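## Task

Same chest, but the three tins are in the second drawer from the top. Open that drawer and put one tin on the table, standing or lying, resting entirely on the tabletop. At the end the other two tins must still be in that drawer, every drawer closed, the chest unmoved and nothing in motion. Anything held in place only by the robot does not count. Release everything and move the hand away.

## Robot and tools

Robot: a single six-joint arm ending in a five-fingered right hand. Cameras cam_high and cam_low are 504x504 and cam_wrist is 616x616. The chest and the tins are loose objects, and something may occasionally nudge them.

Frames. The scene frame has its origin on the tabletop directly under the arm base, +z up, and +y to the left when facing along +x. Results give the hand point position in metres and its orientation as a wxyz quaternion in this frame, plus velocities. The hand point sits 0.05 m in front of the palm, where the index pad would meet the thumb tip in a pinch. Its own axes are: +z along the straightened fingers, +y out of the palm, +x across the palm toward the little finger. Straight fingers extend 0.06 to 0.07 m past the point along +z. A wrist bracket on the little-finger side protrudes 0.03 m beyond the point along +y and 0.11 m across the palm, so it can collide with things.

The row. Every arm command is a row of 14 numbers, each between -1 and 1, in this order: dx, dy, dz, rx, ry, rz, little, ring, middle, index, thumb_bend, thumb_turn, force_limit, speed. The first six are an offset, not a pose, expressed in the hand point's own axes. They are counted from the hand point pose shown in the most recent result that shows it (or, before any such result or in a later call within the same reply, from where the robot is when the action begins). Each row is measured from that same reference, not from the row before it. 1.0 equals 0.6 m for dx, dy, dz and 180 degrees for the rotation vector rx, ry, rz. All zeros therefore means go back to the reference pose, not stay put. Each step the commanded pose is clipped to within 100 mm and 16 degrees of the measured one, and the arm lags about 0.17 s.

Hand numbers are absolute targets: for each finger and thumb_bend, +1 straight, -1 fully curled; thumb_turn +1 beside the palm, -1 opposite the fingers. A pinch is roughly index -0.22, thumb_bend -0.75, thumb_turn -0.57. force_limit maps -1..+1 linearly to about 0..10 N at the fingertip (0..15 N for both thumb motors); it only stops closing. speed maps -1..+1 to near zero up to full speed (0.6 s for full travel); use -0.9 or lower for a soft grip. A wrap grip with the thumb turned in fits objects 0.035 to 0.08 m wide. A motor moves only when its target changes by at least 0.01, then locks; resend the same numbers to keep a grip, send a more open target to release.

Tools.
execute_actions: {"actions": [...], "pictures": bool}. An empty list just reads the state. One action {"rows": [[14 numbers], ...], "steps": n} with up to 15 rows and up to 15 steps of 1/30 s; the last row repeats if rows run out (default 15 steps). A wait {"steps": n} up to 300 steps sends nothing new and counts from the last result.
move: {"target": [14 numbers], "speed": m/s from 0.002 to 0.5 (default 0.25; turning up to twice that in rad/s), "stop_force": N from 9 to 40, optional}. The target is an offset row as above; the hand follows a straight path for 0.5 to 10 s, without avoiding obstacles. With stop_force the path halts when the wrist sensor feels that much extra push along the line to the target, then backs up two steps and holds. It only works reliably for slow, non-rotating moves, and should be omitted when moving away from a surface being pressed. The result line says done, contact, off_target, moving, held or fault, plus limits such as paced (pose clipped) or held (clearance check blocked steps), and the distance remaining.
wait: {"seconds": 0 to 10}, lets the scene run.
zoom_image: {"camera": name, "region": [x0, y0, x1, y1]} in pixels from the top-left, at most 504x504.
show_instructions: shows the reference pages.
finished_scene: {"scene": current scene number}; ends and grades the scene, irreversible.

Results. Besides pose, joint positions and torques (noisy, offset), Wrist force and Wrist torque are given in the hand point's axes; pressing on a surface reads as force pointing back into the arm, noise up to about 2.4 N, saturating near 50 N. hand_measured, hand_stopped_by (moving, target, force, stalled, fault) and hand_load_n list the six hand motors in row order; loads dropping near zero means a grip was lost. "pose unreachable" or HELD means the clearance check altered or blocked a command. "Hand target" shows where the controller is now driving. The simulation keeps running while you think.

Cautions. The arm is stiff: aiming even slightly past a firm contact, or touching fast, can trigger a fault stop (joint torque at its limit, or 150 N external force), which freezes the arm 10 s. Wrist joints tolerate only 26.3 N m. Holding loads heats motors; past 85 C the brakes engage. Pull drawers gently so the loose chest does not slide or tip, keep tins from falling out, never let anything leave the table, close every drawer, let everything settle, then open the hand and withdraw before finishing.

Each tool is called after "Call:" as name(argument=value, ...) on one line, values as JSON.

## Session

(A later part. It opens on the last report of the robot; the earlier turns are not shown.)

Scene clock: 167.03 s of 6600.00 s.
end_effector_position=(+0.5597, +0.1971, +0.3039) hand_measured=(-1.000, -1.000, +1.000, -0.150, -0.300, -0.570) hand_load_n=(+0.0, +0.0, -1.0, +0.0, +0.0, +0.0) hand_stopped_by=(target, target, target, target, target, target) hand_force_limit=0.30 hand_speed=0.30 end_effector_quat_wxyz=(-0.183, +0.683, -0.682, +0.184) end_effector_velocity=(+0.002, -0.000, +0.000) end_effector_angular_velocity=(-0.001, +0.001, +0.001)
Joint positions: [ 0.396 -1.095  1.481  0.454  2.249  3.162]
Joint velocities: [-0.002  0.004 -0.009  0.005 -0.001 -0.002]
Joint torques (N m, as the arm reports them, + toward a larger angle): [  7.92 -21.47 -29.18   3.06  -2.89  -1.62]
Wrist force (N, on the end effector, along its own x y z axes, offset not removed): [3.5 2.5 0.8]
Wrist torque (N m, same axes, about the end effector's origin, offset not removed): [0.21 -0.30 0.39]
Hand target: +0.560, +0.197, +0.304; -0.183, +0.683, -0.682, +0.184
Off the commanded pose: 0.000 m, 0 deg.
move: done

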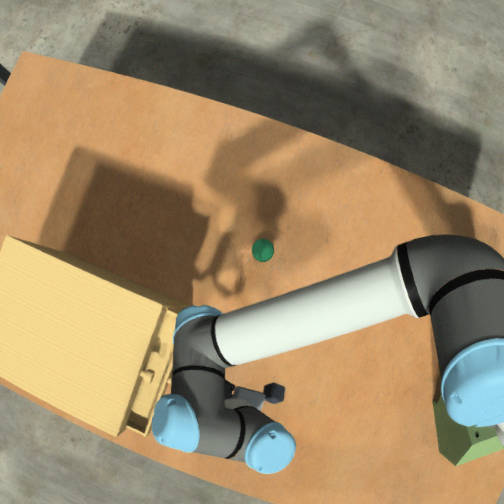

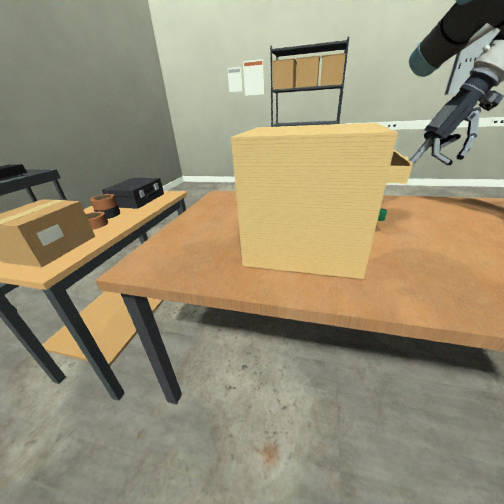

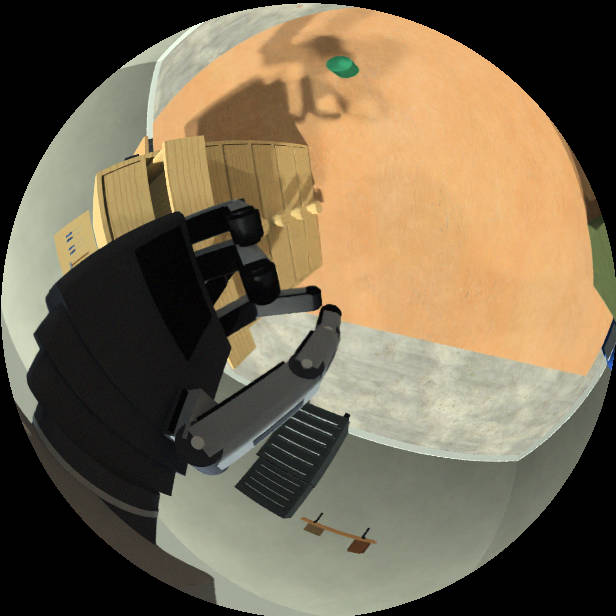

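Call:
move(target=[0,-0.0548,0.0317,0,0,0,-1,-1,1,-0.15,-0.3,-0.57,0.3,0.3], speed=0.025, stop_force=11)

Call:
move(target=[0,-0.036,0.021,0,0,0,-1,-1,1,-0.15,-0.3,-0.57,0.3,0.3], speed=0.008, stop_force=10)

Call:
zoom_image(camera="cam_low", region=[350, 110, 450, 210])

Scene clock: 170.50 s of 6600.00 s.
end_effector_position=(+0.5974, +0.1971, +0.3039) hand_measured=(-1.000, -1.000, +1.000, -0.150, -0.300, -0.570) hand_load_n=(+0.0, +0.0, -1.0, +0.0, +0.0, +0.0) hand_stopped_by=(target, target, target, target, target, target) hand_force_limit=0.30 hand_speed=0.30 end_effector_quat_wxyz=(-0.184, +0.683, -0.682, +0.184) end_effector_velocity=(+0.003, +0.000, +0.000) end_effector_angular_velocity=(+0.001, -0.001, -0.002)
Joint positions: [ 0.372 -1.038  1.36   0.505  2.232  3.139]
Joint velocities: [-0.001  0.004 -0.01   0.004 -0.001 -0.   ]
Joint torques (N m, as the arm reports them, + toward a larger angle): [ 10.45 -24.71 -30.81   2.74  -3.03  -1.5 ]
Wrist force (N, on the end effector, along its own x y z axes, offset not removed): [-2.2 2.3 1.2]
Wrist torque (N m, same axes, about the end effector's origin, offset not removed): [0.09 0.64 0.23]
Hand target: +0.598, +0.197, +0.304; -0.183, +0.683, -0.682, +0.184
Off the commanded pose: 0.000 m, 0 deg.
move: done

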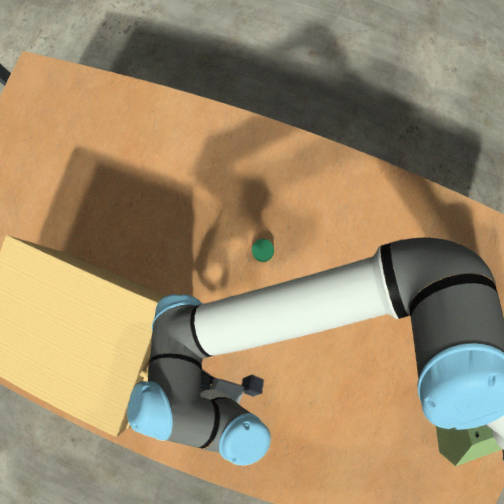

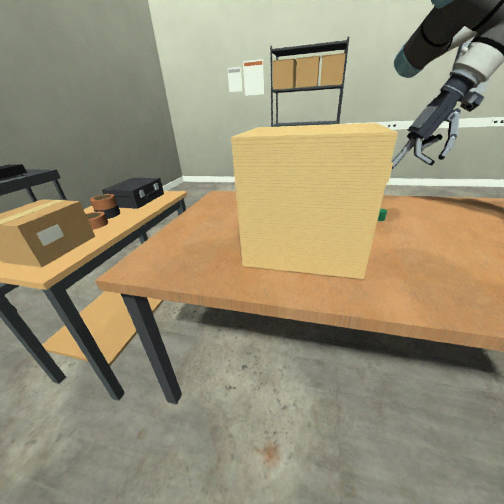

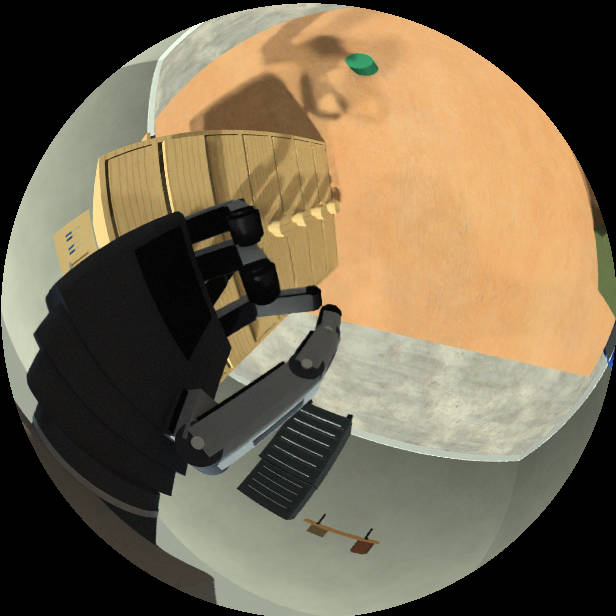

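Scene clock: 172.10 s of 6600.00 s.
end_effector_position=(+0.6071, +0.1971, +0.3037) hand_measured=(-1.000, -1.000, +0.998, -0.150, -0.300, -0.570) hand_load_n=(+0.0, +0.0, -10.5, +0.0, +0.0, +0.0) hand_stopped_by=(target, target, target, target, target, target) hand_force_limit=0.30 hand_speed=0.30 end_effector_quat_wxyz=(-0.183, +0.683, -0.682, +0.184) end_effector_velocity=(-0.002, +0.000, -0.000) end_effector_angular_velocity=(+0.002, -0.001, -0.003)
Joint positions: [ 0.366 -1.022  1.326  0.519  2.228  3.134]
Joint velocities: [ 0.001 -0.004  0.009 -0.005  0.     0.004]
Joint torques (N m, as the arm reports them, + toward a larger angle): [ 33.49 -47.49  -6.7   -4.34  -0.02   1.59]
Wrist force (N, on the end effector, along its own x y z axes, offset not removed): [5.0 13.2 -7.4]
Wrist torque (N m, same axes, about the end effector's origin, offset not removed): [0.28 0.37 0.86]
Hand target: +0.607, +0.197, +0.304; -0.183, +0.683, -0.682, +0.184
Off the commanded pose: 0.015 m, 0 deg.
move: contact

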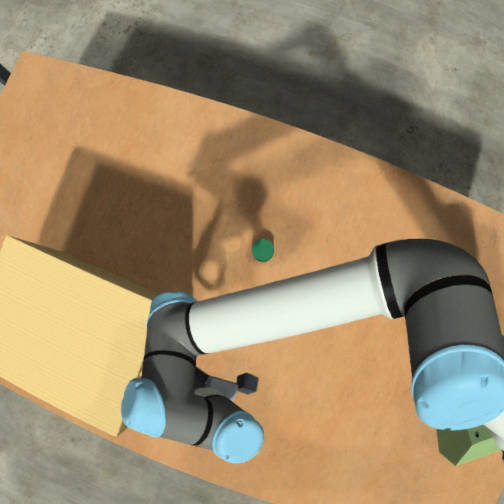

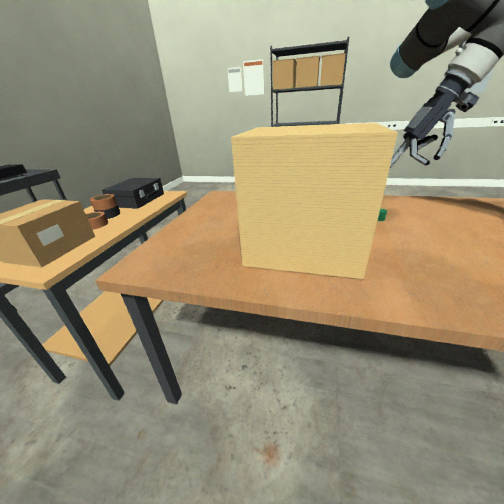

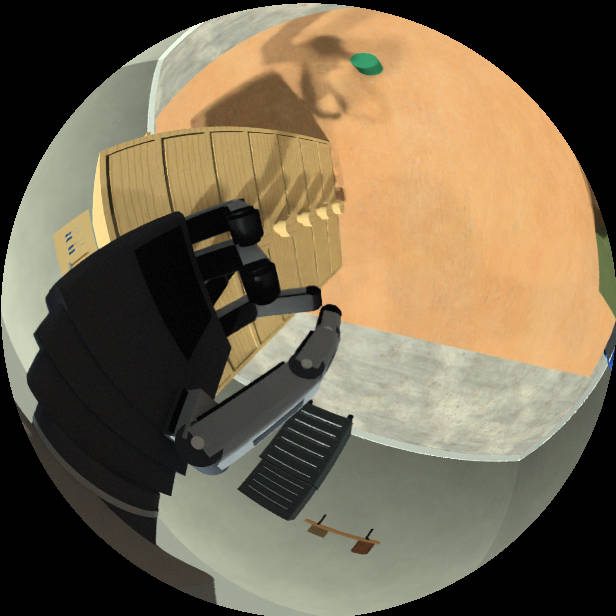

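Region (350, 110, 450, 210) of cam_low's 504x504 image, scaled by 5.040, with more detail than that image has.

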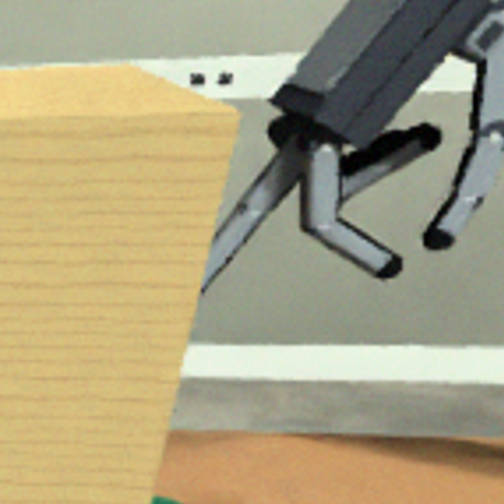

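Call:
move(target=[0,0.25,-0.2,0,0,0,-1,-1,1,-0.15,-0.3,-0.57,0.3,0.3], speed=0.15)

Call:
zoom_image(camera="cam_high", region=[100, 290, 250, 440])

Call:
zoom_image(camera="cam_wrist", region=[80, 80, 380, 380])

Scene clock: 175.43 s of 6600.00 s.
end_effector_position=(+0.4175, +0.1970, +0.3321) hand_measured=(-1.000, -1.000, +1.000, -0.150, -0.300, -0.570) hand_load_n=(+0.0, +0.0, +0.0, +0.0, +0.0, +0.0) hand_stopped_by=(target, target, target, target, target, target) hand_force_limit=0.30 hand_speed=0.30 end_effector_quat_wxyz=(-0.183, +0.683, -0.682, +0.184) end_effector_velocity=(-0.003, +0.000, +0.000) end_effector_angular_velocity=(-0.001, +0.001, +0.002)
Joint positions: [ 0.564 -1.266  1.809  0.416  2.353  3.338]
Joint velocities: [ 0.004 -0.001  0.005  0.001  0.002  0.004]
Joint torques (N m, as the arm reports them, + toward a larger angle): [ 28.62 -33.76  -0.3    3.06   2.46   1.71]
Wrist force (N, on the end effector, along its own x y z axes, offset not removed): [-0.9 0.0 0.2]
Wrist torque (N m, same axes, about the end effector's origin, offset not removed): [-0.01 0.24 0.18]
Hand target: +0.417, +0.197, +0.332; -0.183, +0.683, -0.682, +0.184
Off the commanded pose: 0.000 m, 0 deg.
move: done

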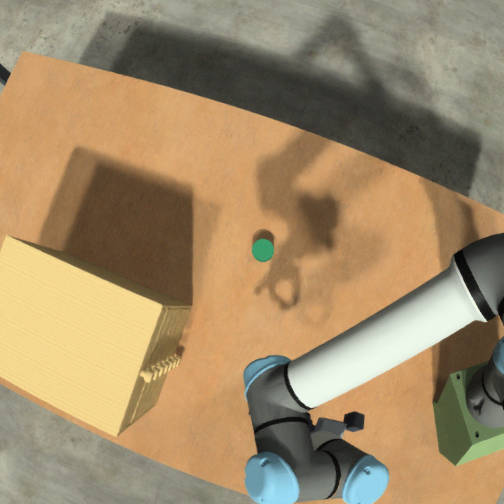

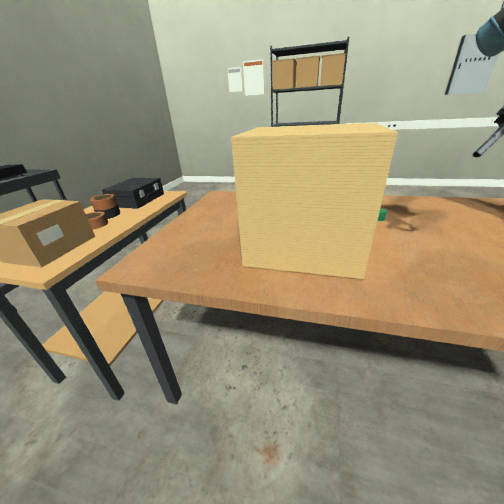

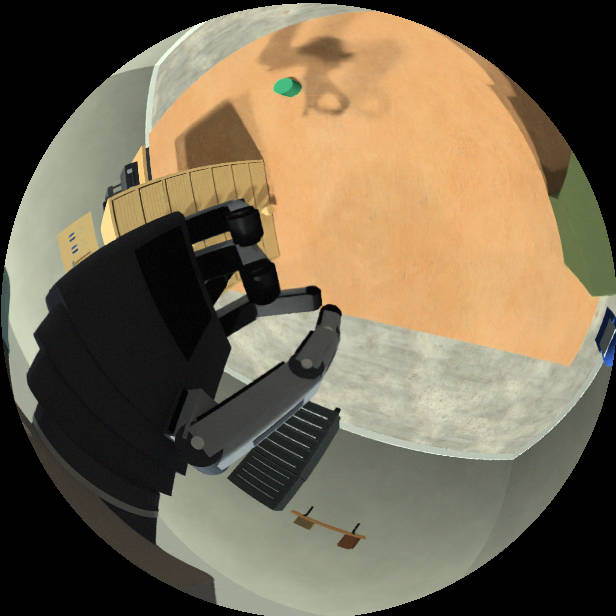

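Region (100, 290, 250, 440) of cam_high's 504x504 image, scaled by 3.360, with more detail than that image has.

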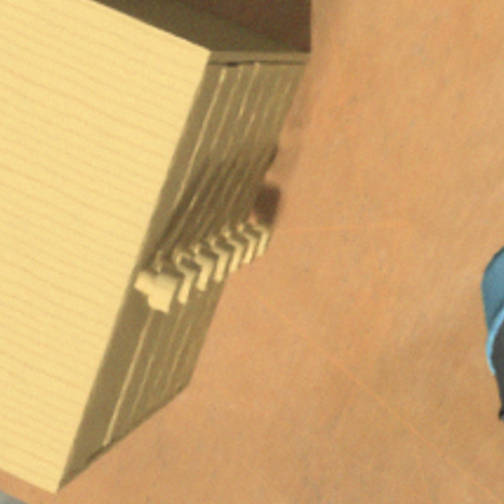

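Region (80, 80, 380, 380) of cam_wrist's 616x616 image, scaled by 1.680, with more detail than that image has.

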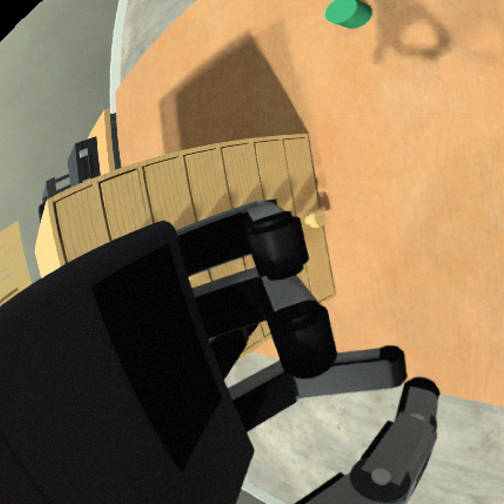

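Call:
finished_scene(scene=2)

The scene is finished: the task was done.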